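# Restock two low shelves with spare items from desk

## Task

Make every one of the six low shelves hold exactly one cardboard box, one masking tape roll and one yellow sponge, each resting directly on the shelf surface and not stacked on anything. Two shelves each lack a single item: take matching spares from the desk to fill those two gaps, and leave all remaining spares on the desk. The robot must not topple or finish leaning over, and the placed items must stay put on their own, not be held there by the robot, when the scene ends.

## Robot and tools

ROBOT. A Rainbow Robotics RB-Y1: a wheeled base with two drive wheels and two rear casters, a bending torso whose lower part (the leg) folds at ankle, knee and hip, two 7-joint arms with parallel grippers, and a pan/tilt head. The base is 0.66 m long and 0.58 m wide, and its front edge sits 0.10 m ahead of the drive axle. A bent leg can reach past that edge. Cameras: head_camera (896x504 px), left_wrist_camera and right_wrist_camera (644x364 px each).

FRAMES. Base frame: origin on the floor halfway between the drive wheels, x forward, y to the left, z up. The state reports chest, left_hand and right_hand in this frame. A hand point lies between its finger pads; the fingers extend along the hand's -z axis and close along its x axis. Printed hand positions can be off, more so with the arm stretched out. base_odometry is relative to where the base started the scene, counts wheel rotation only (wheel slip looks like travel), and gives heading in radians, left positive, between -3.142 and 3.142.

execute_actions. Arguments: "actions", a list holding one action or nothing (empty just reports state and images); optional "cameras", a list drawn from head_camera, left_wrist_camera, right_wrist_camera, all (missing, null or ["all"] means every camera, [] means none). One action may contain:
- "base": exactly one entry. {"translate_m": d} is a relative straight drive of d metres, forward positive, -3 to 3. {"rotate_rad": a} is a relative turn in place of a radians, counter-clockwise (left) positive, -3.2 to 3.2. Both count from the base position in the last reported state. No sideways motion. A move needing more than 8.667 s at its top speed is rejected.
- "joints": one flat dictionary covering torso, both arms, grippers and head; each key is a joint name and each value an absolute target, radians for joints and metres of pad opening for grippers. Ranges: torso_squat_rad 0 to 1.2 (bigger lowers the level chest); torso_shift_rad -0.3 to 0.6 (positive pushes hips forward); torso_pitch_rad -0.2 to 1.4 (positive leans forward); torso_yaw_rad -1.5 to 1.5 (positive turns left). Per arm: shoulder_pitch -2.356 to 2.356 (0 hanging, negative raises forward); left_shoulder_roll_rad 0 to 3.141 and right_shoulder_roll_rad -3.141 to 0 (both lift the arm outward); shoulder_yaw -2.094 to 2.094; elbow -2.617 to 0.01 (negative bends); forearm_roll -3.141 to 3.141; wrist_pitch -1.57 to 1.919 (negative tips the hand forward); hand_roll -2.705 to 2.705; gripper_m 0 to 0.1. For both arms, positive yaw and roll signs turn to the left / counter-clockwise seen from above. head_pan_rad -0.523 to 0.523 (relative to chest, left positive), head_tilt_rad -0.35 to 1.57 (positive looks down). Done tolerance is ±0.02 rad, ±0.004 m for grippers. Torso combined limits: squat+shift <= 1.52; squat-shift+pitch <= 1.57; shift+0.5 pitch-0.4 squat <= 0.7; shift+0.3 pitch-0.5 squat <= 0.39; breaking one leaves the commanded torso joints short and off_target.
- "speeds": caps for this action only: translate_m 0.05 to 0.4 m/s, rotate_rad 0.1 to 1.509 rad/s (defaults are the maxima).
- "min_time_s": 0.1 to 8, the shortest duration of each arm and head motion.
No action runs past 15 s. Motions in an action start together. An unknown key or an out-of-range number rejects the call with no motion. Joints left out keep their previous target and may still be pushing.

wait: "seconds" 0 to 10; commands nothing, then returns state and images. zoom_image: "camera" plus "region" [x0, y0, x1, y1] in pixels of that camera's latest full image, origin top-left, at most 504x504. read_manual: optional "section", only "licences". finished_scene: "scene", the integer of the current scene; it ends that scene for good and reports success, so call it only once everything is resting in place.

RESULTS. A "pictures" line lists image order. base_status and joint_status give each motion's outcome: done (for the base, the wheels turned the commanded amount, slip included); off_target (stopped short, may still push); limit_stop_at_<name> (a built-in limit); contact_stop (torso or arm met hard resistance); time_out; stopped_with_arm (torso halted because an arm hit); limit_stop_at_own_body (guard halted before touching the robot's own body; move the arm or torso apart); limit_stop_at_motor_heat. contact_stop, time_out or stopped_with_arm halts the entire group (torso joints, or one arm's seven joints) and clears its targets. "joint command not followed" with a "cause:" line means an arm's targets were withheld by the self/arm-collision check; those joints show not_followed and may be retried each action until valid targets arrive. on_its_own covers uncommanded parts; "held at" is the held target, not the position. MOTOR HOT warns from 65 °C; OVER-TEMPERATURE FAULT at 80 °C brakes the arm and skips the rest of the call. A torque fault freezes the robot 10 s; resend targets afterward.

CAUTIONS. To grasp, command an opening at least 0.005 m narrower than the object; the gripper then reads off_target, which is fine. Each arm carries up to 3 kg; heavy loads far ahead of the wheels can tip the robot. The base does not stop at furniture and may keep pushing; a leg meeting furniture can shove the robot back unreported. Never let the arms strike or squeeze each other, fingers included. After any stop, retreat first the arms, then the torso, each in its own action; if both hands share an object and the torso contact-stops immediately with nothing in the way, resend all arm joints at their reported values, then the torso command. Place items gently, avoid drops and slams, and expect loose objects to be nudged occasionally.

Each tool is called after "Call:" as name(argument=value, ...), one argument or row to a line, values as JSON.

## Session

Call:
execute_actions(
  actions=[],
)

Scene clock: 0.00 s.
base_odometry: x=+0.000 y=+0.000 heading=+0.000 (m, m, rad; odometry frame)
base_status: not commanded
joint_positions: torso_squat_rad=+0.350 torso_shift_rad=+0.000 torso_pitch_rad=+0.001 torso_yaw_rad=+0.000 left_shoulder_pitch_rad=+0.005 left_shoulder_roll_rad=+0.042 left_shoulder_yaw_rad=-0.027 left_elbow_rad=-0.248 left_forearm_roll_rad=-0.018 left_wrist_pitch_rad=-0.012 left_hand_roll_rad=-0.010 left_gripper_m=+0.100 right_shoulder_pitch_rad=+0.053 right_shoulder_roll_rad=-0.006 right_shoulder_yaw_rad=+0.001 right_elbow_rad=-0.140 right_forearm_roll_rad=+0.019 right_wrist_pitch_rad=+0.039 right_hand_roll_rad=-0.018 right_gripper_m=+0.100 head_pan_rad=+0.001 head_tilt_rad=+0.401
joint_status: not commanded
chest: x=-0.2275 y=-0.0005 z=+1.2475 quat_wxyz=(+1.000, +0.000, +0.001, +0.000) (m; base frame)
left_hand: x=-0.1089 y=+0.2486 z=+0.5729 quat_wxyz=(+0.991, +0.021, -0.126, -0.029) (m; base frame)
right_hand: x=-0.2072 y=-0.2255 z=+0.5621 quat_wxyz=(+1.000, -0.004, -0.025, -0.008) (m; base frame)
pictures: head_camera, left_wrist_camera, right_wrist_camera
Images, in order (width x height): head_camera 896x504, left_wrist_camera 644x364, right_wrist_camera 644x364.

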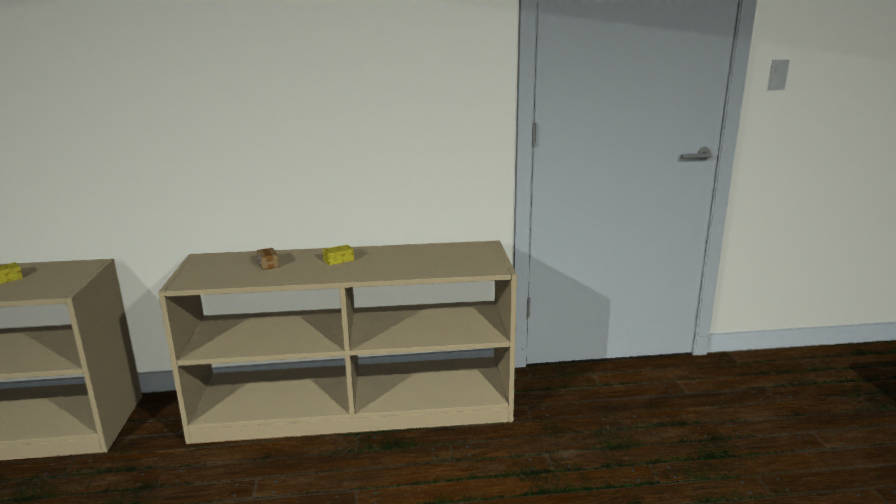

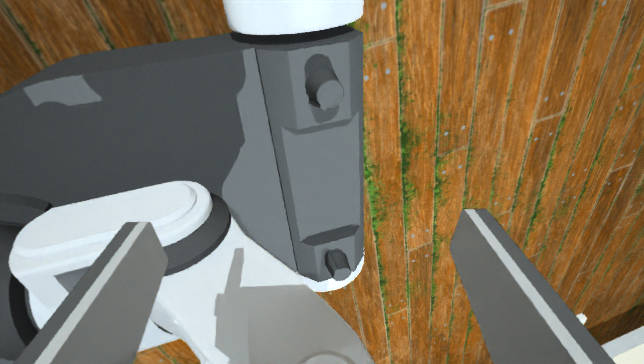

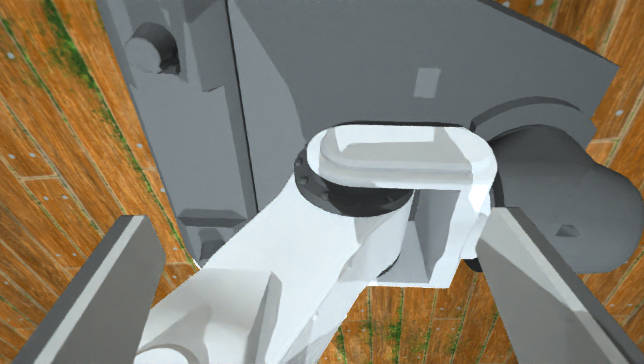

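This shelf lacks tape. Scan around.

Call:
execute_actions(
  actions=[
    {"base":{"rotate_rad":1.0}},
  ],
  cameras=["head_camera"],
)

Call:
execute_actions(
  actions=[
    {"base":{"rotate_rad":1.05}},
  ],
  cameras=["head_camera"],
)

Call:
execute_actions(
  actions=[
    {"base":{"rotate_rad":1.05}},
  ],
  cameras=["head_camera"],
)

Call:
execute_actions(
  actions=[
    {"base":{"rotate_rad":1.05}},
  ],
  cameras=["head_camera"],
)

Call:
execute_actions(
  actions=[
    {"base":{"rotate_rad":1.05}},
  ],
  cameras=["head_camera"],
)

Scene clock: 9.60 s.
base_odometry: x=+0.000 y=+0.000 heading=+0.999 (m, m, rad; odometry frame)
base_status: done
joint_positions: torso_squat_rad=+0.350 torso_shift_rad=+0.000 torso_pitch_rad=+0.001 torso_yaw_rad=+0.000 left_shoulder_pitch_rad=+0.005 left_shoulder_roll_rad=+0.042 left_shoulder_yaw_rad=-0.027 left_elbow_rad=-0.248 left_forearm_roll_rad=-0.018 left_wrist_pitch_rad=-0.012 left_hand_roll_rad=-0.010 left_gripper_m=+0.100 right_shoulder_pitch_rad=+0.053 right_shoulder_roll_rad=-0.006 right_shoulder_yaw_rad=+0.001 right_elbow_rad=-0.140 right_forearm_roll_rad=+0.019 right_wrist_pitch_rad=+0.039 right_hand_roll_rad=-0.018 right_gripper_m=+0.100 head_pan_rad=+0.001 head_tilt_rad=+0.401
joint_status: not commanded
chest: x=-0.2275 y=-0.0005 z=+1.2475 quat_wxyz=(+1.000, +0.000, +0.001, +0.000) (m; base frame)
left_hand: x=-0.1089 y=+0.2486 z=+0.5729 quat_wxyz=(+0.991, +0.021, -0.126, -0.029) (m; base frame)
right_hand: x=-0.2072 y=-0.2255 z=+0.5622 quat_wxyz=(+1.000, -0.004, -0.025, -0.008) (m; base frame)
pictures: head_camera
camera_calibration (this result's frames):
head_camera: T_world_to_cam=[[-0.0171029, -0.999562, -0.0241428, 0.0369652], [-0.355001, 0.0286438, -0.934427, 1.33444], [0.934709, -0.0074107, -0.355336, 0.642625], [0, 0, 0, 1]] pos_world=[-0.126306, 0.00348777, 1.47618]
Images, in order (width x height): head_camera 896x504.

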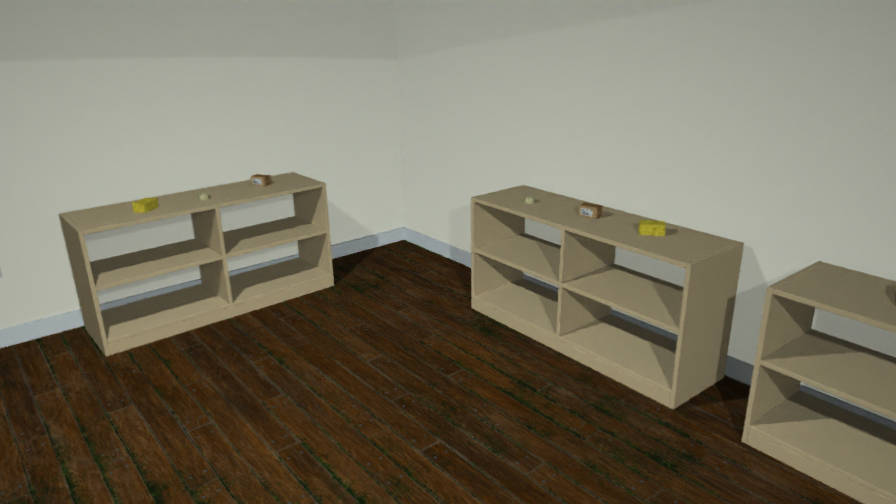

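Scene clock: 12.97 s.
base_odometry: x=+0.000 y=+0.000 heading=+2.049 (m, m, rad; odometry frame)
base_status: done
joint_positions: torso_squat_rad=+0.350 torso_shift_rad=+0.000 torso_pitch_rad=+0.001 torso_yaw_rad=+0.000 left_shoulder_pitch_rad=+0.005 left_shoulder_roll_rad=+0.042 left_shoulder_yaw_rad=-0.027 left_elbow_rad=-0.248 left_forearm_roll_rad=-0.018 left_wrist_pitch_rad=-0.012 left_hand_roll_rad=-0.010 left_gripper_m=+0.100 right_shoulder_pitch_rad=+0.053 right_shoulder_roll_rad=-0.006 right_shoulder_yaw_rad=+0.001 right_elbow_rad=-0.140 right_forearm_roll_rad=+0.019 right_wrist_pitch_rad=+0.039 right_hand_roll_rad=-0.018 right_gripper_m=+0.100 head_pan_rad=+0.001 head_tilt_rad=+0.401
joint_status: not commanded
chest: x=-0.2275 y=-0.0005 z=+1.2475 quat_wxyz=(+1.000, +0.000, +0.001, +0.000) (m; base frame)
left_hand: x=-0.1089 y=+0.2486 z=+0.5729 quat_wxyz=(+0.991, +0.021, -0.126, -0.029) (m; base frame)
right_hand: x=-0.2072 y=-0.2256 z=+0.5622 quat_wxyz=(+1.000, -0.004, -0.025, -0.008) (m; base frame)
pictures: head_camera
camera_calibration (this result's frames):
head_camera: T_world_to_cam=[[-0.0171032, -0.999563, -0.0241302, 0.0369543], [-0.355001, 0.0286321, -0.934427, 1.33444], [0.934709, -0.00741541, -0.355336, 0.642625], [0, 0, 0, 1]] pos_world=[-0.126306, 0.00349552, 1.47618]
Images, in order (width x height): head_camera 896x504.

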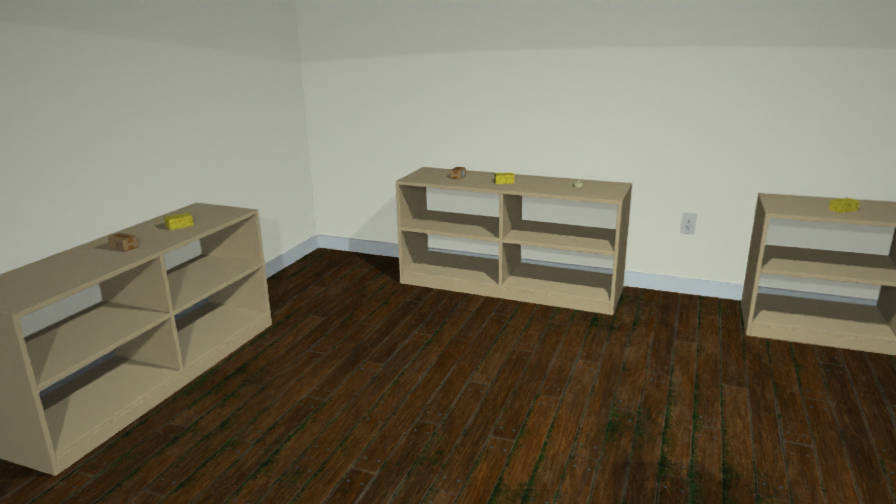

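Scene clock: 16.33 s.
base_odometry: x=+0.000 y=+0.000 heading=+3.098 (m, m, rad; odometry frame)
base_status: done
joint_positions: torso_squat_rad=+0.350 torso_shift_rad=+0.000 torso_pitch_rad=+0.001 torso_yaw_rad=+0.000 left_shoulder_pitch_rad=+0.005 left_shoulder_roll_rad=+0.042 left_shoulder_yaw_rad=-0.027 left_elbow_rad=-0.248 left_forearm_roll_rad=-0.018 left_wrist_pitch_rad=-0.012 left_hand_roll_rad=-0.010 left_gripper_m=+0.100 right_shoulder_pitch_rad=+0.053 right_shoulder_roll_rad=-0.006 right_shoulder_yaw_rad=+0.001 right_elbow_rad=-0.140 right_forearm_roll_rad=+0.019 right_wrist_pitch_rad=+0.039 right_hand_roll_rad=-0.018 right_gripper_m=+0.100 head_pan_rad=+0.001 head_tilt_rad=+0.401
joint_status: not commanded
chest: x=-0.2275 y=-0.0005 z=+1.2475 quat_wxyz=(+1.000, +0.000, +0.001, +0.000) (m; base frame)
left_hand: x=-0.1089 y=+0.2486 z=+0.5729 quat_wxyz=(+0.991, +0.021, -0.126, -0.029) (m; base frame)
right_hand: x=-0.2072 y=-0.2256 z=+0.5622 quat_wxyz=(+1.000, -0.004, -0.025, -0.008) (m; base frame)
pictures: head_camera
camera_calibration (this result's frames):
head_camera: T_world_to_cam=[[-0.0171031, -0.999563, -0.0241241, 0.0369493], [-0.355001, 0.0286264, -0.934427, 1.33444], [0.934709, -0.00741747, -0.355336, 0.642625], [0, 0, 0, 1]] pos_world=[-0.126306, 0.00349943, 1.47618]
Images, in order (width x height): head_camera 896x504.

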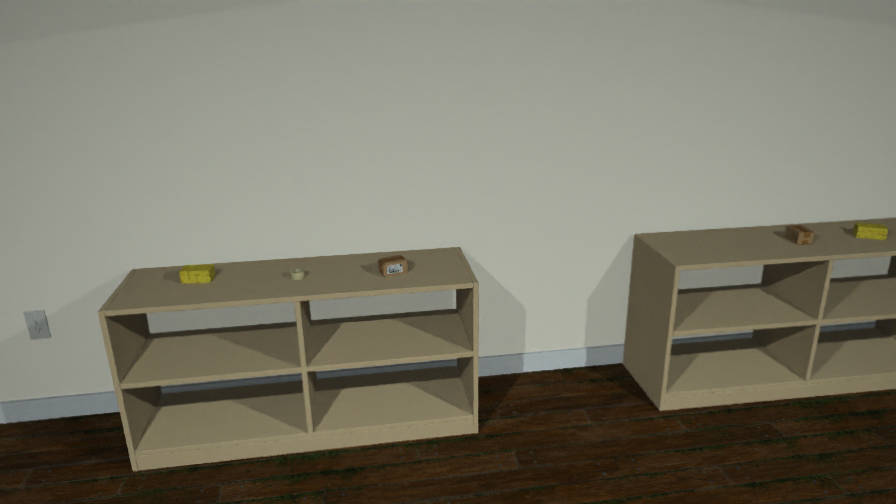

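Scene clock: 19.70 s.
base_odometry: x=+0.000 y=+0.000 heading=-2.135 (m, m, rad; odometry frame)
base_status: done
joint_positions: torso_squat_rad=+0.350 torso_shift_rad=+0.000 torso_pitch_rad=+0.001 torso_yaw_rad=+0.000 left_shoulder_pitch_rad=+0.005 left_shoulder_roll_rad=+0.042 left_shoulder_yaw_rad=-0.027 left_elbow_rad=-0.248 left_forearm_roll_rad=-0.018 left_wrist_pitch_rad=-0.012 left_hand_roll_rad=-0.010 left_gripper_m=+0.100 right_shoulder_pitch_rad=+0.053 right_shoulder_roll_rad=-0.006 right_shoulder_yaw_rad=+0.001 right_elbow_rad=-0.140 right_forearm_roll_rad=+0.019 right_wrist_pitch_rad=+0.039 right_hand_roll_rad=-0.018 right_gripper_m=+0.100 head_pan_rad=+0.001 head_tilt_rad=+0.401
joint_status: not commanded
chest: x=-0.2275 y=-0.0005 z=+1.2475 quat_wxyz=(+1.000, +0.000, +0.001, +0.000) (m; base frame)
left_hand: x=-0.1089 y=+0.2486 z=+0.5729 quat_wxyz=(+0.991, +0.021, -0.126, -0.029) (m; base frame)
right_hand: x=-0.2072 y=-0.2256 z=+0.5622 quat_wxyz=(+1.000, -0.004, -0.025, -0.008) (m; base frame)
pictures: head_camera
camera_calibration (this result's frames):
head_camera: T_world_to_cam=[[-0.0171029, -0.999563, -0.0241219, 0.0369474], [-0.355001, 0.0286242, -0.934427, 1.33444], [0.934709, -0.00741809, -0.355336, 0.642625], [0, 0, 0, 1]] pos_world=[-0.126306, 0.00350088, 1.47618]
Images, in order (width x height): head_camera 896x504.

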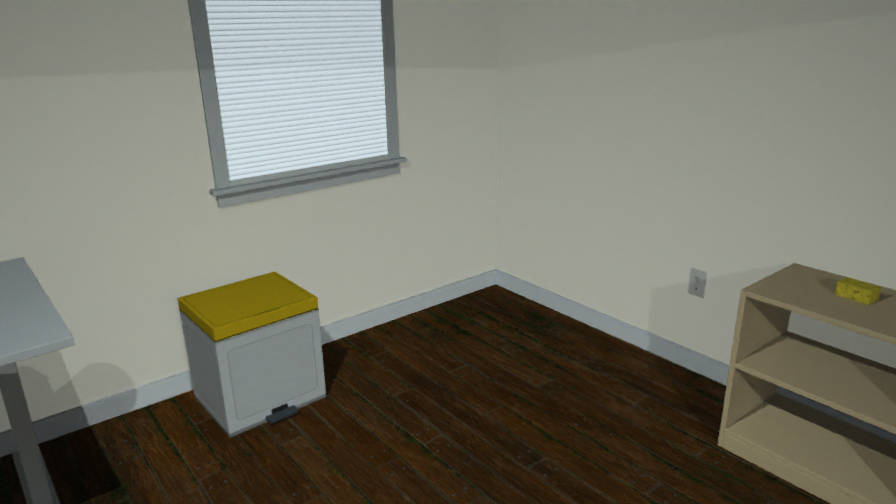

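Scene clock: 23.07 s.
base_odometry: x=+0.000 y=+0.000 heading=-1.086 (m, m, rad; odometry frame)
base_status: done
joint_positions: torso_squat_rad=+0.350 torso_shift_rad=+0.000 torso_pitch_rad=+0.001 torso_yaw_rad=+0.000 left_shoulder_pitch_rad=+0.005 left_shoulder_roll_rad=+0.042 left_shoulder_yaw_rad=-0.027 left_elbow_rad=-0.248 left_forearm_roll_rad=-0.018 left_wrist_pitch_rad=-0.012 left_hand_roll_rad=-0.010 left_gripper_m=+0.100 right_shoulder_pitch_rad=+0.053 right_shoulder_roll_rad=-0.006 right_shoulder_yaw_rad=+0.001 right_elbow_rad=-0.140 right_forearm_roll_rad=+0.019 right_wrist_pitch_rad=+0.039 right_hand_roll_rad=-0.018 right_gripper_m=+0.100 head_pan_rad=+0.001 head_tilt_rad=+0.401
joint_status: not commanded
chest: x=-0.2275 y=-0.0005 z=+1.2475 quat_wxyz=(+1.000, +0.000, +0.001, +0.000) (m; base frame)
left_hand: x=-0.1089 y=+0.2486 z=+0.5729 quat_wxyz=(+0.991, +0.021, -0.126, -0.029) (m; base frame)
right_hand: x=-0.2072 y=-0.2256 z=+0.5622 quat_wxyz=(+1.000, -0.004, -0.025, -0.008) (m; base frame)
pictures: head_camera
camera_calibration (this result's frames):
head_camera: T_world_to_cam=[[-0.0171028, -0.999563, -0.0241207, 0.0369467], [-0.355001, 0.0286231, -0.934428, 1.33444], [0.934709, -0.0074185, -0.355335, 0.642625], [0, 0, 0, 1]] pos_world=[-0.126306, 0.00350194, 1.47618]
Images, in order (width x height): head_camera 896x504.

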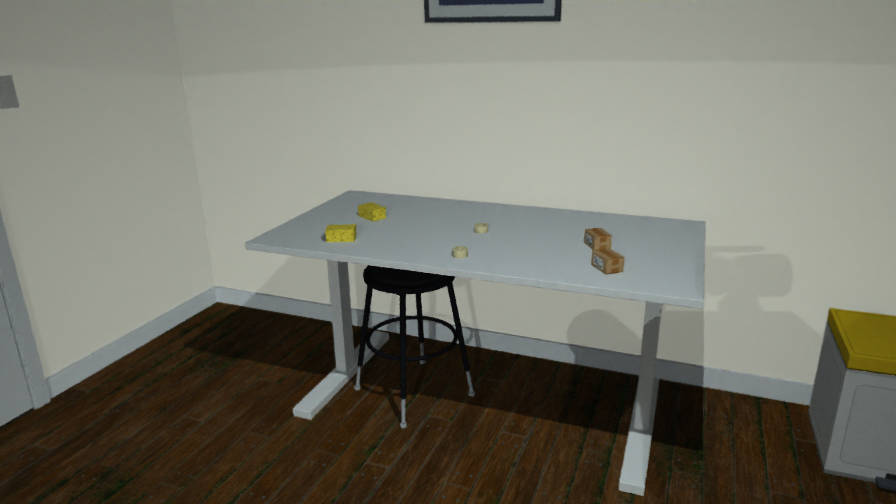

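Call:
execute_actions(
  actions=[
    {"base":{"translate_m":1.2},"joints":{"torso_shift_rad":0.3,"torso_pitch_rad":0.5,"head_tilt_rad":0.5,"left_shoulder_pitch_rad":-1.5,"left_elbow_rad":-1.2,"left_wrist_pitch_rad":1.6,"left_shoulder_roll_rad":0.1,"right_shoulder_pitch_rad":-1.5,"right_elbow_rad":-1.2,"right_wrist_pitch_rad":1.6,"right_shoulder_roll_rad":-0.1}},
  ],
)

Scene clock: 39.10 s.
base_odometry: x=+0.559 y=-1.062 heading=-1.086 (m, m, rad; odometry frame)
base_status: done
joint_positions: torso_squat_rad=+0.350 torso_shift_rad=+0.199 torso_pitch_rad=+0.330 torso_yaw_rad=+0.000 left_shoulder_pitch_rad=-1.500 left_shoulder_roll_rad=+0.100 left_shoulder_yaw_rad=-0.027 left_elbow_rad=-1.200 left_forearm_roll_rad=-0.018 left_wrist_pitch_rad=+1.600 left_hand_roll_rad=-0.010 left_gripper_m=+0.100 right_shoulder_pitch_rad=-1.293 right_shoulder_roll_rad=-0.090 right_shoulder_yaw_rad=+0.001 right_elbow_rad=-1.046 right_forearm_roll_rad=+0.019 right_wrist_pitch_rad=+1.366 right_hand_roll_rad=-0.018 right_gripper_m=+0.100 head_pan_rad=+0.001 head_tilt_rad=+0.500
joint_status: torso_shift_rad contact_stop (moved +0.199 of +0.300); torso_pitch_rad contact_stop (moved +0.329 of +0.499); right_shoulder_pitch_rad time_out (moved -1.346 of -1.553); right_elbow_rad time_out (moved -0.906 of -1.060); right_wrist_pitch_rad time_out (moved +1.327 of +1.561); the others done
on_its_own: torso_shift_rad is held at +0.199, not at your +0.300, since a contact_stop; torso_pitch_rad is held at +0.330, not at your +0.500, since a contact_stop; right_shoulder_pitch_rad is held at -1.293, not at your -1.500, since a time_out; right_elbow_rad is held at -1.046, not at your -1.200, since a time_out; right_wrist_pitch_rad is held at +1.366, not at your +1.600, since a time_out
chest: x=+0.0021 y=-0.0005 z=+1.2179 quat_wxyz=(+0.986, +0.000, +0.164, +0.000) (m; base frame)
left_hand: x=+0.6188 y=+0.0346 z=+1.1622 quat_wxyz=(+0.911, +0.063, -0.349, -0.210) (m; base frame)
right_hand: x=+0.6210 y=-0.0725 z=+1.0177 quat_wxyz=(+0.940, -0.042, -0.292, +0.172) (m; base frame)
pictures: head_camera, left_wrist_camera, right_wrist_camera
joint command not followed: on one or more control steps a check withheld the commanded joint targets of the right arm, and it was not sent them on those steps.
cause: the commanded joint targets would bring a part of the robot too close to another arm (this arm's wrist and the other arm's wrist); next, command targets that bring no part of the robot closer to that arm.
camera_calibration (this result's frames):
head_camera: T_world_to_cam=[[-0.025262, -0.999571, -0.014854, 0.0285681], [-0.711056, 0.0284107, -0.702561, 1.10069], [0.702682, -0.00718607, -0.711468, 0.870885], [0, 0, 0, 1]] pos_world=[0.171422, 0.0035426, 1.39334]
left_wrist_camera: T_world_to_cam=[[0.624542, -0.442284, 0.643686, -1.12317], [-0.698055, -0.685738, 0.206115, 0.254207], [0.350238, -0.578055, -0.737011, 0.74487], [0, 0, 0, 1]] pos_world=[0.618034, 0.108136, 1.21955]
right_wrist_camera: T_world_to_cam=[[-0.790061, -0.353696, -0.500702, 0.974689], [-0.570861, 0.722171, 0.390624, 0.0463508], [0.22343, 0.594448, -0.77247, 0.777376], [0, 0, 0, 1]] pos_world=[0.622834, -0.150839, 1.07042]
Images, in order (width x height): head_camera 896x504, left_wrist_camera 644x364, right_wrist_camera 644x364.

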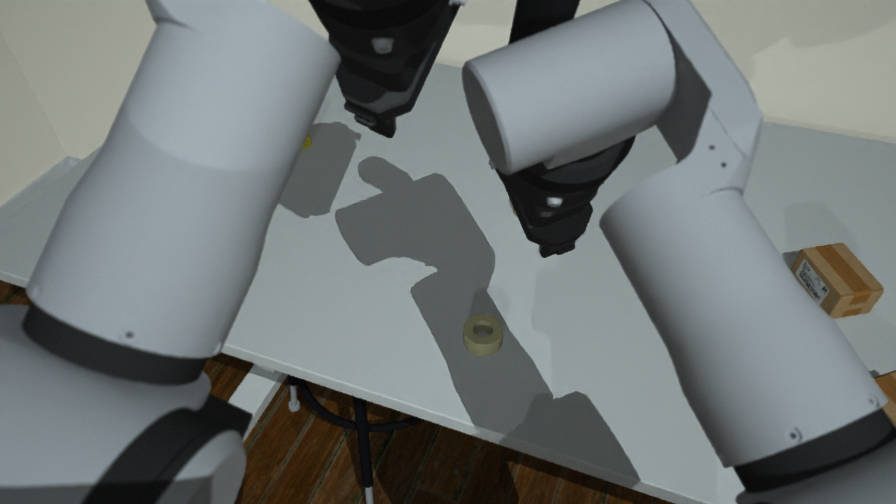

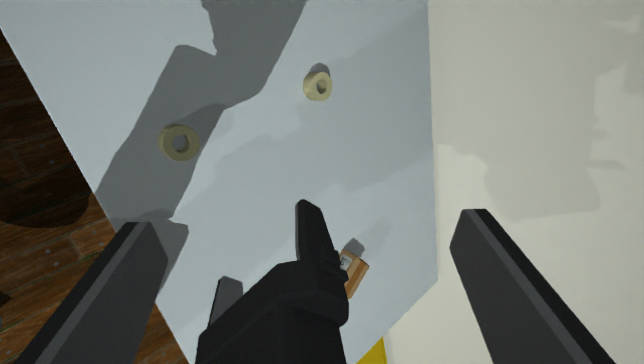

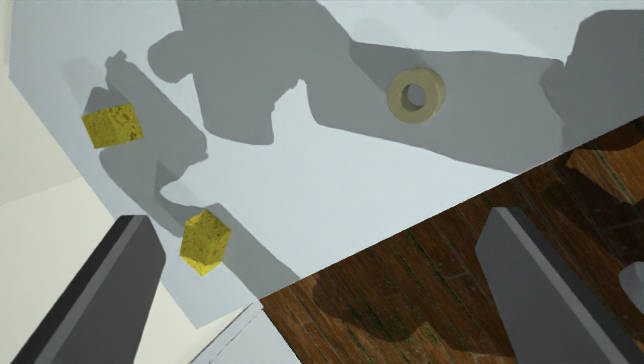

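Call:
execute_actions(
  actions=[
    {"base":{"translate_m":0.2},"joints":{"left_shoulder_roll_rad":0.7,"right_shoulder_pitch_rad":-0.9,"right_elbow_rad":-0.9,"right_wrist_pitch_rad":1.07,"right_shoulder_roll_rad":0}},
  ],
  cameras=["head_camera","right_wrist_camera"],
)

Scene clock: 55.93 s.
base_odometry: x=+0.653 y=-1.239 heading=-1.086 (m, m, rad; odometry frame)
base_status: done
joint_positions: torso_squat_rad=+0.350 torso_shift_rad=+0.199 torso_pitch_rad=+0.330 torso_yaw_rad=+0.000 left_shoulder_pitch_rad=-1.500 left_shoulder_roll_rad=+0.700 left_shoulder_yaw_rad=-0.027 left_elbow_rad=-1.200 left_forearm_roll_rad=-0.018 left_wrist_pitch_rad=+1.600 left_hand_roll_rad=-0.010 left_gripper_m=+0.100 right_shoulder_pitch_rad=-0.900 right_shoulder_roll_rad=+0.000 right_shoulder_yaw_rad=+0.001 right_elbow_rad=-0.900 right_forearm_roll_rad=+0.019 right_wrist_pitch_rad=+1.070 right_hand_roll_rad=-0.018 right_gripper_m=+0.100 head_pan_rad=+0.001 head_tilt_rad=+0.500
joint_status: all done
on_its_own: torso_shift_rad is held at +0.199, not at your +0.300, since a contact_stop; torso_pitch_rad is held at +0.330, not at your +0.500, since a contact_stop
chest: x=+0.0022 y=-0.0005 z=+1.2179 quat_wxyz=(+0.986, +0.000, +0.164, +0.000) (m; base frame)
left_hand: x=+0.6420 y=+0.3727 z=+1.2858 quat_wxyz=(+0.882, +0.270, -0.387, +0.000) (m; base frame)
right_hand: x=+0.5026 y=-0.0937 z=+0.7832 quat_wxyz=(+0.974, +0.005, -0.175, +0.143) (m; base frame)
pictures: head_camera, right_wrist_camera
camera_calibration (this result's frames):
head_camera: T_world_to_cam=[[-0.0252371, -0.999571, -0.0148305, 0.0285571], [-0.711153, 0.0283775, -0.702464, 1.10062], [0.702584, -0.00718137, -0.711564, 0.870935], [0, 0, 0, 1]] pos_world=[0.171526, 0.00356653, 1.3933]
right_wrist_camera: T_world_to_cam=[[-0.908897, -0.285673, -0.303806, 0.668086], [-0.413316, 0.713991, 0.565143, -0.130977], [0.0554686, 0.639224, -0.767017, 0.719581], [0, 0, 0, 1]] pos_world=[0.513172, -0.175603, 0.828921]
Images, in order (width x height): head_camera 896x504, right_wrist_camera 644x364.

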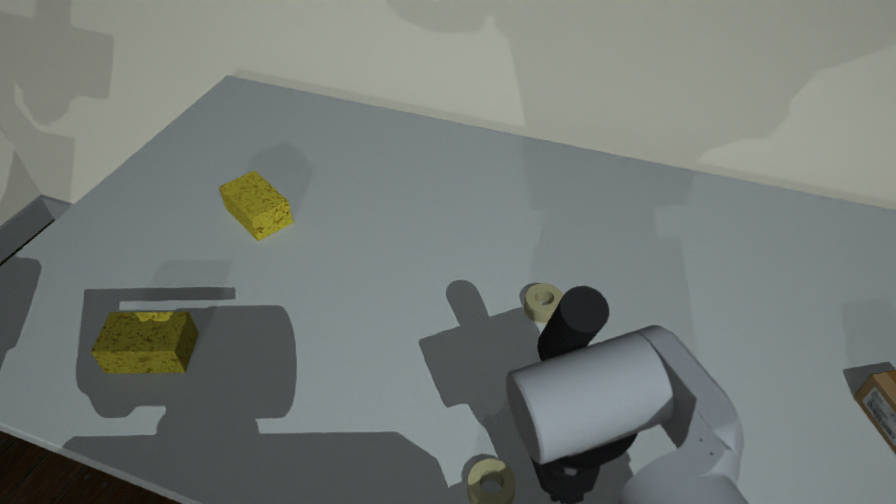

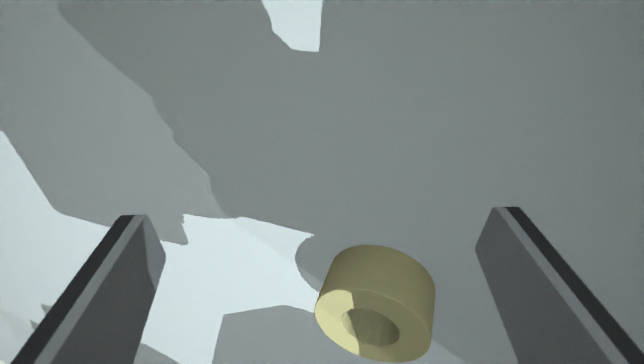

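Call:
execute_actions(
  actions=[
    {"joints":{"torso_squat_rad":0.2,"right_hand_roll_rad":-1.3,"head_tilt_rad":0.7}},
  ],
  cameras=[],
)

Call:
execute_actions(
  actions=[
    {"joints":{"torso_yaw_rad":0.1}},
  ],
  cameras=["head_camera","right_wrist_camera"],
)

Scene clock: 62.30 s.
base_odometry: x=+0.653 y=-1.239 heading=-1.086 (m, m, rad; odometry frame)
base_status: not commanded
joint_positions: torso_squat_rad=+0.200 torso_shift_rad=+0.199 torso_pitch_rad=+0.330 torso_yaw_rad=+0.000 left_shoulder_pitch_rad=-1.500 left_shoulder_roll_rad=+0.700 left_shoulder_yaw_rad=-0.027 left_elbow_rad=-1.200 left_forearm_roll_rad=-0.018 left_wrist_pitch_rad=+1.600 left_hand_roll_rad=-0.010 left_gripper_m=+0.100 right_shoulder_pitch_rad=-0.900 right_shoulder_roll_rad=+0.000 right_shoulder_yaw_rad=+0.001 right_elbow_rad=-0.900 right_forearm_roll_rad=+0.019 right_wrist_pitch_rad=+1.070 right_hand_roll_rad=-1.300 right_gripper_m=+0.100 head_pan_rad=+0.001 head_tilt_rad=+0.700
joint_status: all done
on_its_own: torso_shift_rad is held at +0.199, not at your +0.300, since a contact_stop; torso_pitch_rad is held at +0.330, not at your +0.500, since a contact_stop
chest: x=+0.0077 y=-0.0005 z=+1.2458 quat_wxyz=(+0.986, +0.000, +0.164, +0.000) (m; base frame)
left_hand: x=+0.6476 y=+0.3727 z=+1.3138 quat_wxyz=(+0.882, +0.270, -0.387, +0.000) (m; base frame)
right_hand: x=+0.5082 y=-0.0937 z=+0.8111 quat_wxyz=(+0.866, +0.108, -0.137, -0.468) (m; base frame)
pictures: none
No camera images: the call's "cameras" was empty. Leave "cameras" out to get every camera's image.

Scene clock: 63.17 s.
base_odometry: x=+0.653 y=-1.239 heading=-1.086 (m, m, rad; odometry frame)
base_status: not commanded
joint_positions: torso_squat_rad=+0.200 torso_shift_rad=+0.199 torso_pitch_rad=+0.330 torso_yaw_rad=+0.100 left_shoulder_pitch_rad=-1.500 left_shoulder_roll_rad=+0.700 left_shoulder_yaw_rad=-0.027 left_elbow_rad=-1.200 left_forearm_roll_rad=-0.018 left_wrist_pitch_rad=+1.600 left_hand_roll_rad=-0.010 left_gripper_m=+0.100 right_shoulder_pitch_rad=-0.900 right_shoulder_roll_rad=+0.000 right_shoulder_yaw_rad=+0.001 right_elbow_rad=-0.900 right_forearm_roll_rad=+0.019 right_wrist_pitch_rad=+1.070 right_hand_roll_rad=-1.300 right_gripper_m=+0.100 head_pan_rad=+0.001 head_tilt_rad=+0.700
joint_status: all done
on_its_own: torso_shift_rad is held at +0.199, not at your +0.300, since a contact_stop; torso_pitch_rad is held at +0.330, not at your +0.500, since a contact_stop
chest: x=+0.0077 y=-0.0005 z=+1.2458 quat_wxyz=(+0.985, +0.008, +0.164, +0.049) (m; base frame)
left_hand: x=+0.6097 y=+0.4289 z=+1.3268 quat_wxyz=(+0.876, +0.302, -0.374, +0.035) (m; base frame)
right_hand: x=+0.5141 y=-0.0320 z=+0.8092 quat_wxyz=(+0.886, +0.128, -0.125, -0.429) (m; base frame)
pictures: head_camera, right_wrist_camera
camera_calibration (this result's frames):
head_camera: T_world_to_cam=[[0.066674, -0.996909, -0.0415525, 0.0609141], [-0.836199, -0.0331081, -0.547426, 0.914408], [0.544358, 0.0712452, -0.835822, 1.07911], [0, 0, 0, 1]] pos_world=[0.173144, 0.0141188, 1.40504]
right_wrist_camera: T_world_to_cam=[[-0.619019, 0.781757, -0.0753078, 0.404295], [0.369321, 0.374375, 0.850556, -0.82909], [0.693121, 0.498697, -0.520465, 0.167678], [0, 0, 0, 1]] pos_world=[0.440246, -0.08929, 0.822904]
Images, in order (width x height): head_camera 896x504, right_wrist_camera 644x364.

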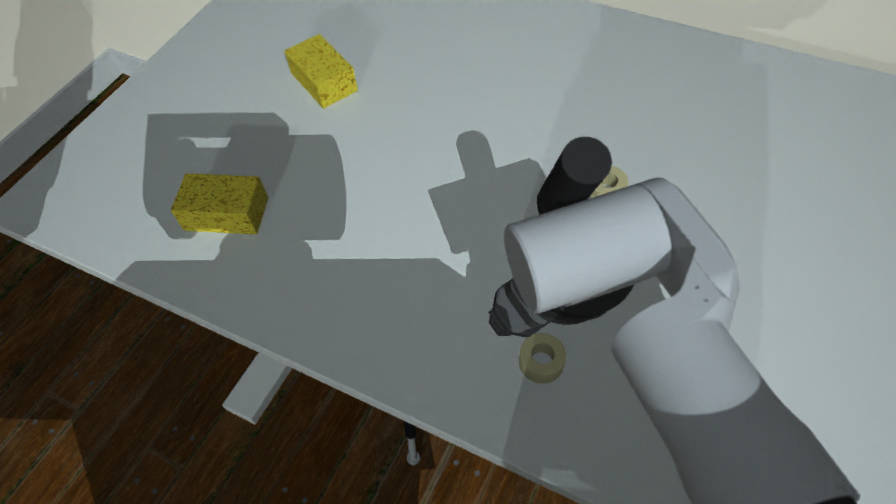

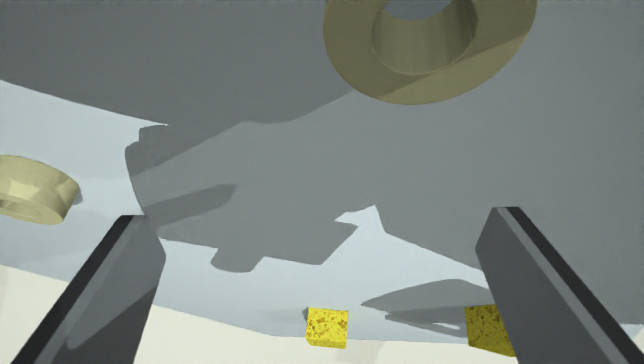

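Call:
execute_actions(
  actions=[
    {"base":{"translate_m":-0.04},"joints":{"torso_yaw_rad":0.082}},
  ],
  cameras=[],
)

Call:
execute_actions(
  actions=[
    {"joints":{"torso_squat_rad":0.43}},
  ],
  cameras=["right_wrist_camera"],
)

Scene clock: 75.90 s.
base_odometry: x=+0.634 y=-1.203 heading=-1.086 (m, m, rad; odometry frame)
base_status: done
joint_positions: torso_squat_rad=+0.200 torso_shift_rad=+0.199 torso_pitch_rad=+0.330 torso_yaw_rad=+0.082 left_shoulder_pitch_rad=-1.500 left_shoulder_roll_rad=+0.700 left_shoulder_yaw_rad=-0.027 left_elbow_rad=-1.200 left_forearm_roll_rad=-0.018 left_wrist_pitch_rad=+1.600 left_hand_roll_rad=-0.010 left_gripper_m=+0.100 right_shoulder_pitch_rad=-0.900 right_shoulder_roll_rad=+0.000 right_shoulder_yaw_rad=+0.001 right_elbow_rad=-0.900 right_forearm_roll_rad=+0.019 right_wrist_pitch_rad=+1.070 right_hand_roll_rad=-1.300 right_gripper_m=+0.100 head_pan_rad=+0.001 head_tilt_rad=+0.700
joint_status: all done
on_its_own: torso_shift_rad is held at +0.199, not at your +0.300, since a contact_stop; torso_pitch_rad is held at +0.330, not at your +0.500, since a contact_stop
chest: x=+0.0077 y=-0.0005 z=+1.2458 quat_wxyz=(+0.986, +0.007, +0.164, +0.040) (m; base frame)
left_hand: x=+0.6169 y=+0.4189 z=+1.3244 quat_wxyz=(+0.877, +0.296, -0.376, +0.029) (m; base frame)
right_hand: x=+0.5135 y=-0.0433 z=+0.8095 quat_wxyz=(+0.882, +0.125, -0.127, -0.436) (m; base frame)
pictures: none
No camera images: the call's "cameras" was empty. Leave "cameras" out to get every camera's image.

Scene clock: 77.47 s.
base_odometry: x=+0.634 y=-1.203 heading=-1.086 (m, m, rad; odometry frame)
base_status: not commanded
joint_positions: torso_squat_rad=+0.430 torso_shift_rad=+0.199 torso_pitch_rad=+0.330 torso_yaw_rad=+0.082 left_shoulder_pitch_rad=-1.500 left_shoulder_roll_rad=+0.700 left_shoulder_yaw_rad=-0.027 left_elbow_rad=-1.200 left_forearm_roll_rad=-0.018 left_wrist_pitch_rad=+1.600 left_hand_roll_rad=-0.010 left_gripper_m=+0.100 right_shoulder_pitch_rad=-0.900 right_shoulder_roll_rad=+0.000 right_shoulder_yaw_rad=+0.001 right_elbow_rad=-0.900 right_forearm_roll_rad=+0.019 right_wrist_pitch_rad=+1.070 right_hand_roll_rad=-1.300 right_gripper_m=+0.100 head_pan_rad=+0.001 head_tilt_rad=+0.700
joint_status: all done
on_its_own: torso_shift_rad is held at +0.199, not at your +0.300, since a contact_stop; torso_pitch_rad is held at +0.330, not at your +0.500, since a contact_stop
chest: x=-0.0022 y=-0.0005 z=+1.1970 quat_wxyz=(+0.986, +0.007, +0.164, +0.040) (m; base frame)
left_hand: x=+0.6071 y=+0.4190 z=+1.2756 quat_wxyz=(+0.877, +0.296, -0.376, +0.029) (m; base frame)
right_hand: x=+0.5037 y=-0.0433 z=+0.7607 quat_wxyz=(+0.882, +0.125, -0.127, -0.436) (m; base frame)
pictures: right_wrist_camera
camera_calibration (this result's frames):
right_wrist_camera: T_world_to_cam=[[-0.605508, 0.791802, -0.0800597, 0.400245], [0.375525, 0.37296, 0.848459, -0.781413], [0.70167, 0.483684, -0.523172, 0.152387], [0, 0, 0, 1]] pos_world=[0.428866, -0.0991858, 0.774764]
Images, in order (width x height): right_wrist_camera 644x364.

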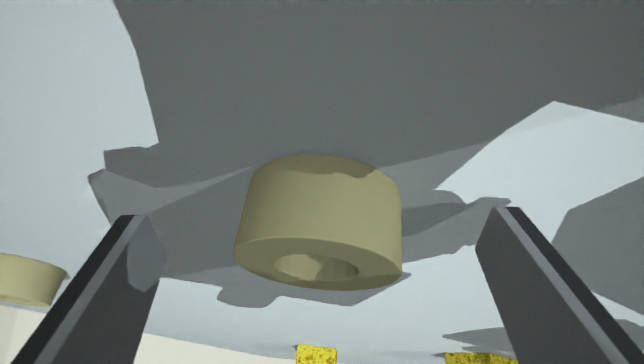

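Slightly lower, then close.

Call:
execute_actions(
  actions=[
    {"joints":{"torso_squat_rad":0.46}},
  ],
  cameras=[],
)

Call:
execute_actions(
  actions=[
    {"joints":{"right_gripper_m":0.03}},
  ],
  cameras=[],
)

Call:
execute_actions(
  actions=[
    {"joints":{"torso_squat_rad":0.2,"right_shoulder_roll_rad":-0.7}},
  ],
  cameras=["right_wrist_camera"],
)

Scene clock: 83.30 s.
base_odometry: x=+0.634 y=-1.203 heading=-1.086 (m, m, rad; odometry frame)
base_status: not commanded
joint_positions: torso_squat_rad=+0.460 torso_shift_rad=+0.198 torso_pitch_rad=+0.328 torso_yaw_rad=+0.082 left_shoulder_pitch_rad=-1.500 left_shoulder_roll_rad=+0.700 left_shoulder_yaw_rad=-0.027 left_elbow_rad=-1.200 left_forearm_roll_rad=-0.018 left_wrist_pitch_rad=+1.600 left_hand_roll_rad=-0.010 left_gripper_m=+0.100 right_shoulder_pitch_rad=-0.904 right_shoulder_roll_rad=+0.000 right_shoulder_yaw_rad=+0.001 right_elbow_rad=-0.903 right_forearm_roll_rad=+0.019 right_wrist_pitch_rad=+1.070 right_hand_roll_rad=-1.300 right_gripper_m=+0.100 head_pan_rad=+0.001 head_tilt_rad=+0.700
joint_status: all done
on_its_own: torso_shift_rad is held at +0.199, not at your +0.300, since a contact_stop; torso_pitch_rad is held at +0.330, not at your +0.500, since a contact_stop
chest: x=-0.0049 y=-0.0005 z=+1.1884 quat_wxyz=(+0.986, +0.007, +0.163, +0.040) (m; base frame)
left_hand: x=+0.6043 y=+0.4190 z=+1.2679 quat_wxyz=(+0.877, +0.296, -0.377, +0.029) (m; base frame)
right_hand: x=+0.5039 y=-0.0422 z=+0.7554 quat_wxyz=(+0.882, +0.127, -0.130, -0.435) (m; base frame)
pictures: none
No camera images: the call's "cameras" was empty. Leave "cameras" out to get every camera's image.

Scene clock: 84.50 s.
base_odometry: x=+0.634 y=-1.203 heading=-1.086 (m, m, rad; odometry frame)
base_status: not commanded
joint_positions: torso_squat_rad=+0.460 torso_shift_rad=+0.199 torso_pitch_rad=+0.329 torso_yaw_rad=+0.082 left_shoulder_pitch_rad=-1.500 left_shoulder_roll_rad=+0.700 left_shoulder_yaw_rad=-0.027 left_elbow_rad=-1.200 left_forearm_roll_rad=-0.018 left_wrist_pitch_rad=+1.600 left_hand_roll_rad=-0.010 left_gripper_m=+0.100 right_shoulder_pitch_rad=-0.902 right_shoulder_roll_rad=+0.000 right_shoulder_yaw_rad=+0.001 right_elbow_rad=-0.901 right_forearm_roll_rad=+0.019 right_wrist_pitch_rad=+1.070 right_hand_roll_rad=-1.300 right_gripper_m=+0.050 head_pan_rad=+0.001 head_tilt_rad=+0.700
joint_status: right_gripper_m off_target (ended at +0.050, target +0.030)
on_its_own: torso_shift_rad is held at +0.199, not at your +0.300, since a contact_stop; torso_pitch_rad is held at +0.330, not at your +0.500, since a contact_stop
chest: x=-0.0043 y=-0.0005 z=+1.1882 quat_wxyz=(+0.986, +0.007, +0.164, +0.040) (m; base frame)
left_hand: x=+0.6049 y=+0.4190 z=+1.2671 quat_wxyz=(+0.877, +0.296, -0.376, +0.029) (m; base frame)
right_hand: x=+0.5026 y=-0.0425 z=+0.7532 quat_wxyz=(+0.882, +0.126, -0.128, -0.435) (m; base frame)
pictures: none
No camera images: the call's "cameras" was empty. Leave "cameras" out to get every camera's image.

Scene clock: 86.20 s.
base_odometry: x=+0.634 y=-1.203 heading=-1.086 (m, m, rad; odometry frame)
base_status: not commanded
joint_positions: torso_squat_rad=+0.200 torso_shift_rad=+0.199 torso_pitch_rad=+0.330 torso_yaw_rad=+0.082 left_shoulder_pitch_rad=-1.500 left_shoulder_roll_rad=+0.700 left_shoulder_yaw_rad=-0.027 left_elbow_rad=-1.200 left_forearm_roll_rad=-0.018 left_wrist_pitch_rad=+1.600 left_hand_roll_rad=-0.010 left_gripper_m=+0.100 right_shoulder_pitch_rad=-0.900 right_shoulder_roll_rad=-0.700 right_shoulder_yaw_rad=+0.001 right_elbow_rad=-0.900 right_forearm_roll_rad=+0.019 right_wrist_pitch_rad=+1.070 right_hand_roll_rad=-1.300 right_gripper_m=+0.050 head_pan_rad=+0.001 head_tilt_rad=+0.700
joint_status: all done
on_its_own: torso_shift_rad is held at +0.199, not at your +0.300, since a contact_stop; torso_pitch_rad is held at +0.330, not at your +0.500, since a contact_stop
chest: x=+0.0077 y=-0.0005 z=+1.2458 quat_wxyz=(+0.986, +0.007, +0.164, +0.040) (m; base frame)
left_hand: x=+0.6170 y=+0.4189 z=+1.3243 quat_wxyz=(+0.877, +0.296, -0.376, +0.029) (m; base frame)
right_hand: x=+0.5983 y=-0.4841 z=+0.9525 quat_wxyz=(+0.774, -0.100, -0.357, -0.513) (m; base frame)
pictures: right_wrist_camera
camera_calibration (this result's frames):
right_wrist_camera: T_world_to_cam=[[-0.241706, 0.73992, -0.627771, 1.10086], [0.394646, 0.665989, 0.633018, -0.479601], [0.886472, -0.0947431, -0.452981, -0.0579208], [0, 0, 0, 1]] pos_world=[0.506703, -0.500626, 0.968447]
Images, in order (width x height): right_wrist_camera 644x364.

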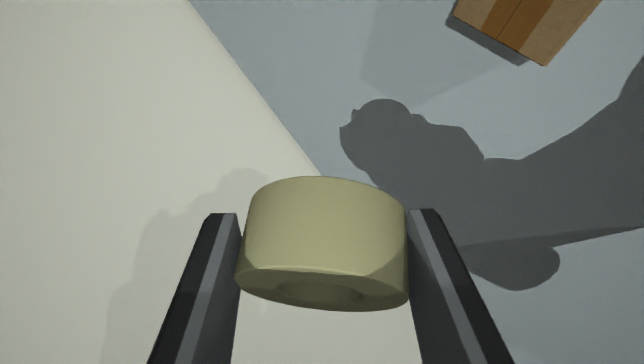

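Call:
execute_actions(
  actions=[
    {"base":{"rotate_rad":-0.304},"joints":{"torso_yaw_rad":0,"left_shoulder_pitch_rad":-0.9,"left_elbow_rad":-0.9,"left_wrist_pitch_rad":1.07,"left_shoulder_roll_rad":0,"left_hand_roll_rad":1.3,"left_shoulder_yaw_rad":0}},
  ],
  cameras=[],
)

Call:
execute_actions(
  actions=[
    {"base":{"translate_m":0.255}},
  ],
  cameras=["head_camera","left_wrist_camera"],
)

Scene clock: 97.63 s.
base_odometry: x=+0.634 y=-1.203 heading=-1.390 (m, m, rad; odometry frame)
base_status: done
joint_positions: torso_squat_rad=+0.200 torso_shift_rad=+0.199 torso_pitch_rad=+0.330 torso_yaw_rad=+0.000 left_shoulder_pitch_rad=-0.900 left_shoulder_roll_rad=+0.000 left_shoulder_yaw_rad=+0.000 left_elbow_rad=-0.900 left_forearm_roll_rad=-0.017 left_wrist_pitch_rad=+1.070 left_hand_roll_rad=+1.300 left_gripper_m=+0.100 right_shoulder_pitch_rad=-0.900 right_shoulder_roll_rad=-0.700 right_shoulder_yaw_rad=+0.001 right_elbow_rad=-0.900 right_forearm_roll_rad=+0.019 right_wrist_pitch_rad=+1.070 right_hand_roll_rad=-1.300 right_gripper_m=+0.050 head_pan_rad=+0.001 head_tilt_rad=+0.700
joint_status: all done
on_its_own: torso_shift_rad is held at +0.199, not at your +0.300, since a contact_stop; torso_pitch_rad is held at +0.330, not at your +0.500, since a contact_stop
chest: x=+0.0077 y=-0.0005 z=+1.2458 quat_wxyz=(+0.986, +0.000, +0.164, +0.000) (m; base frame)
left_hand: x=+0.5078 y=+0.0931 z=+0.8110 quat_wxyz=(+0.866, -0.108, -0.137, +0.468) (m; base frame)
right_hand: x=+0.5586 y=-0.5360 z=+0.9659 quat_wxyz=(+0.752, -0.124, -0.360, -0.538) (m; base frame)
pictures: none
No camera images: the call's "cameras" was empty. Leave "cameras" out to get every camera's image.

Scene clock: 99.80 s.
base_odometry: x=+0.680 y=-1.454 heading=-1.390 (m, m, rad; odometry frame)
base_status: done
joint_positions: torso_squat_rad=+0.200 torso_shift_rad=+0.199 torso_pitch_rad=+0.330 torso_yaw_rad=+0.000 left_shoulder_pitch_rad=-0.900 left_shoulder_roll_rad=+0.000 left_shoulder_yaw_rad=+0.000 left_elbow_rad=-0.900 left_forearm_roll_rad=-0.017 left_wrist_pitch_rad=+1.070 left_hand_roll_rad=+1.300 left_gripper_m=+0.100 right_shoulder_pitch_rad=-0.900 right_shoulder_roll_rad=-0.700 right_shoulder_yaw_rad=+0.001 right_elbow_rad=-0.900 right_forearm_roll_rad=+0.019 right_wrist_pitch_rad=+1.070 right_hand_roll_rad=-1.300 right_gripper_m=+0.050 head_pan_rad=+0.001 head_tilt_rad=+0.700
joint_status: not commanded
on_its_own: torso_shift_rad is held at +0.199, not at your +0.300, since a contact_stop; torso_pitch_rad is held at +0.330, not at your +0.500, since a contact_stop
chest: x=+0.0077 y=-0.0005 z=+1.2458 quat_wxyz=(+0.986, +0.000, +0.164, +0.000) (m; base frame)
left_hand: x=+0.5078 y=+0.0931 z=+0.8110 quat_wxyz=(+0.866, -0.108, -0.137, +0.468) (m; base frame)
right_hand: x=+0.5587 y=-0.5360 z=+0.9659 quat_wxyz=(+0.752, -0.124, -0.360, -0.538) (m; base frame)
pictures: head_camera, left_wrist_camera
camera_calibration (this result's frames):
head_camera: T_world_to_cam=[[-0.0279317, -0.999567, -0.00925839, 0.0213451], [-0.836443, 0.0284429, -0.547315, 0.914305], [0.547342, -0.00754333, -0.836875, 1.08036], [0, 0, 0, 1]] pos_world=[0.174032, 0.00347995, 1.40474]
left_wrist_camera: T_world_to_cam=[[0.520547, 0.832218, 0.190901, -0.500535], [0.401967, -0.436114, 0.805125, -0.778469], [0.753295, -0.342369, -0.561543, 0.189741], [0, 0, 0, 1]] pos_world=[0.43054, 0.142014, 0.828866]
Images, in order (width x height): head_camera 896x504, left_wrist_camera 644x364.

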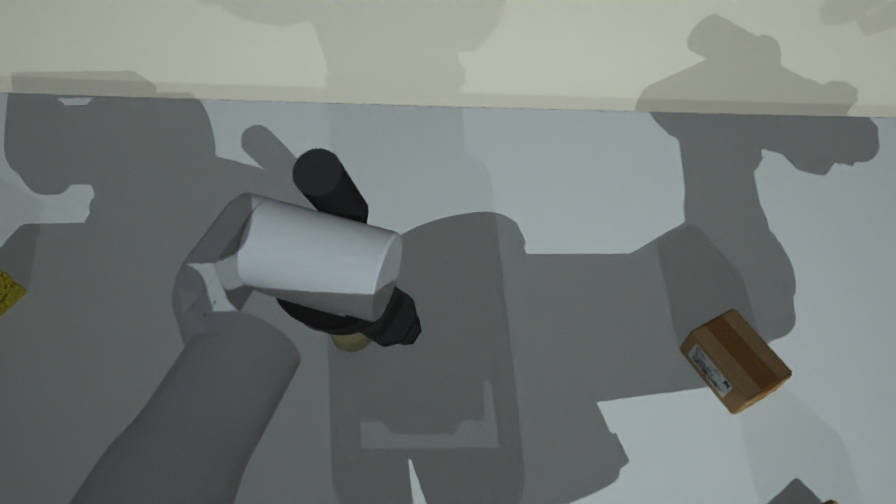

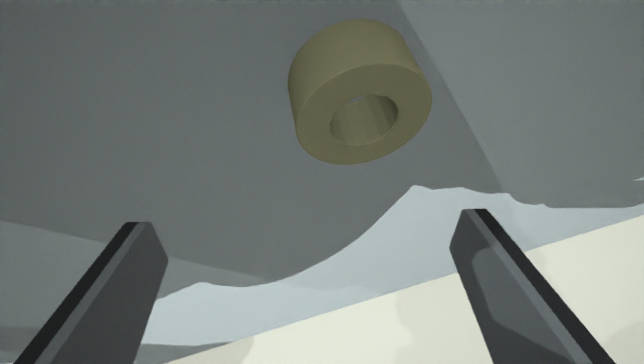

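Call:
execute_actions(
  actions=[
    {"base":{"translate_m":0.02},"joints":{"torso_yaw_rad":0.05}},
  ],
  cameras=[],
)

Call:
execute_actions(
  actions=[
    {"joints":{"torso_squat_rad":0.44}},
  ],
  cameras=["left_wrist_camera"],
)

Scene clock: 105.37 s.
base_odometry: x=+0.683 y=-1.474 heading=-1.390 (m, m, rad; odometry frame)
base_status: done
joint_positions: torso_squat_rad=+0.200 torso_shift_rad=+0.199 torso_pitch_rad=+0.330 torso_yaw_rad=+0.050 left_shoulder_pitch_rad=-0.900 left_shoulder_roll_rad=+0.000 left_shoulder_yaw_rad=+0.000 left_elbow_rad=-0.900 left_forearm_roll_rad=-0.017 left_wrist_pitch_rad=+1.070 left_hand_roll_rad=+1.300 left_gripper_m=+0.100 right_shoulder_pitch_rad=-0.900 right_shoulder_roll_rad=-0.700 right_shoulder_yaw_rad=+0.001 right_elbow_rad=-0.900 right_forearm_roll_rad=+0.019 right_wrist_pitch_rad=+1.070 right_hand_roll_rad=-1.300 right_gripper_m=+0.050 head_pan_rad=+0.001 head_tilt_rad=+0.700
joint_status: all done
on_its_own: torso_shift_rad is held at +0.199, not at your +0.300, since a contact_stop; torso_pitch_rad is held at +0.330, not at your +0.500, since a contact_stop
chest: x=+0.0078 y=-0.0005 z=+1.2458 quat_wxyz=(+0.986, +0.004, +0.164, +0.025) (m; base frame)
left_hand: x=+0.5027 y=+0.1238 z=+0.8127 quat_wxyz=(+0.856, -0.098, -0.143, +0.488) (m; base frame)
right_hand: x=+0.5834 y=-0.5045 z=+0.9573 quat_wxyz=(+0.766, -0.110, -0.358, -0.523) (m; base frame)
pictures: none
No camera images: the call's "cameras" was empty. Leave "cameras" out to get every camera's image.

Scene clock: 107.00 s.
base_odometry: x=+0.683 y=-1.474 heading=-1.390 (m, m, rad; odometry frame)
base_status: not commanded
joint_positions: torso_squat_rad=+0.440 torso_shift_rad=+0.198 torso_pitch_rad=+0.329 torso_yaw_rad=+0.050 left_shoulder_pitch_rad=-0.901 left_shoulder_roll_rad=+0.000 left_shoulder_yaw_rad=+0.000 left_elbow_rad=-0.901 left_forearm_roll_rad=-0.017 left_wrist_pitch_rad=+1.070 left_hand_roll_rad=+1.300 left_gripper_m=+0.100 right_shoulder_pitch_rad=-0.900 right_shoulder_roll_rad=-0.700 right_shoulder_yaw_rad=+0.001 right_elbow_rad=-0.900 right_forearm_roll_rad=+0.019 right_wrist_pitch_rad=+1.070 right_hand_roll_rad=-1.300 right_gripper_m=+0.050 head_pan_rad=+0.001 head_tilt_rad=+0.700
joint_status: all done
on_its_own: torso_shift_rad is held at +0.199, not at your +0.300, since a contact_stop; torso_pitch_rad is held at +0.330, not at your +0.500, since a contact_stop
chest: x=-0.0032 y=-0.0005 z=+1.1942 quat_wxyz=(+0.986, +0.004, +0.164, +0.025) (m; base frame)
left_hand: x=+0.4932 y=+0.1234 z=+0.7627 quat_wxyz=(+0.855, -0.099, -0.144, +0.487) (m; base frame)
right_hand: x=+0.5727 y=-0.5045 z=+0.9064 quat_wxyz=(+0.766, -0.109, -0.358, -0.523) (m; base frame)
pictures: left_wrist_camera
camera_calibration (this result's frames):
left_wrist_camera: T_world_to_cam=[[0.480157, 0.852695, 0.205818, -0.502938], [0.419472, -0.429271, 0.799856, -0.725929], [0.770385, -0.297722, -0.563799, 0.171831], [0, 0, 0, 1]] pos_world=[0.41362, 0.16839, 0.781031]
Images, in order (width x height): left_wrist_camera 644x364.

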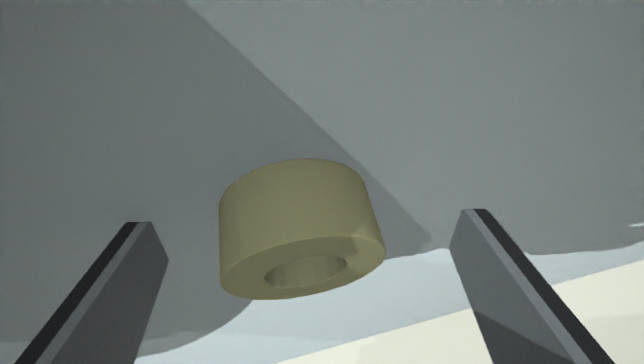

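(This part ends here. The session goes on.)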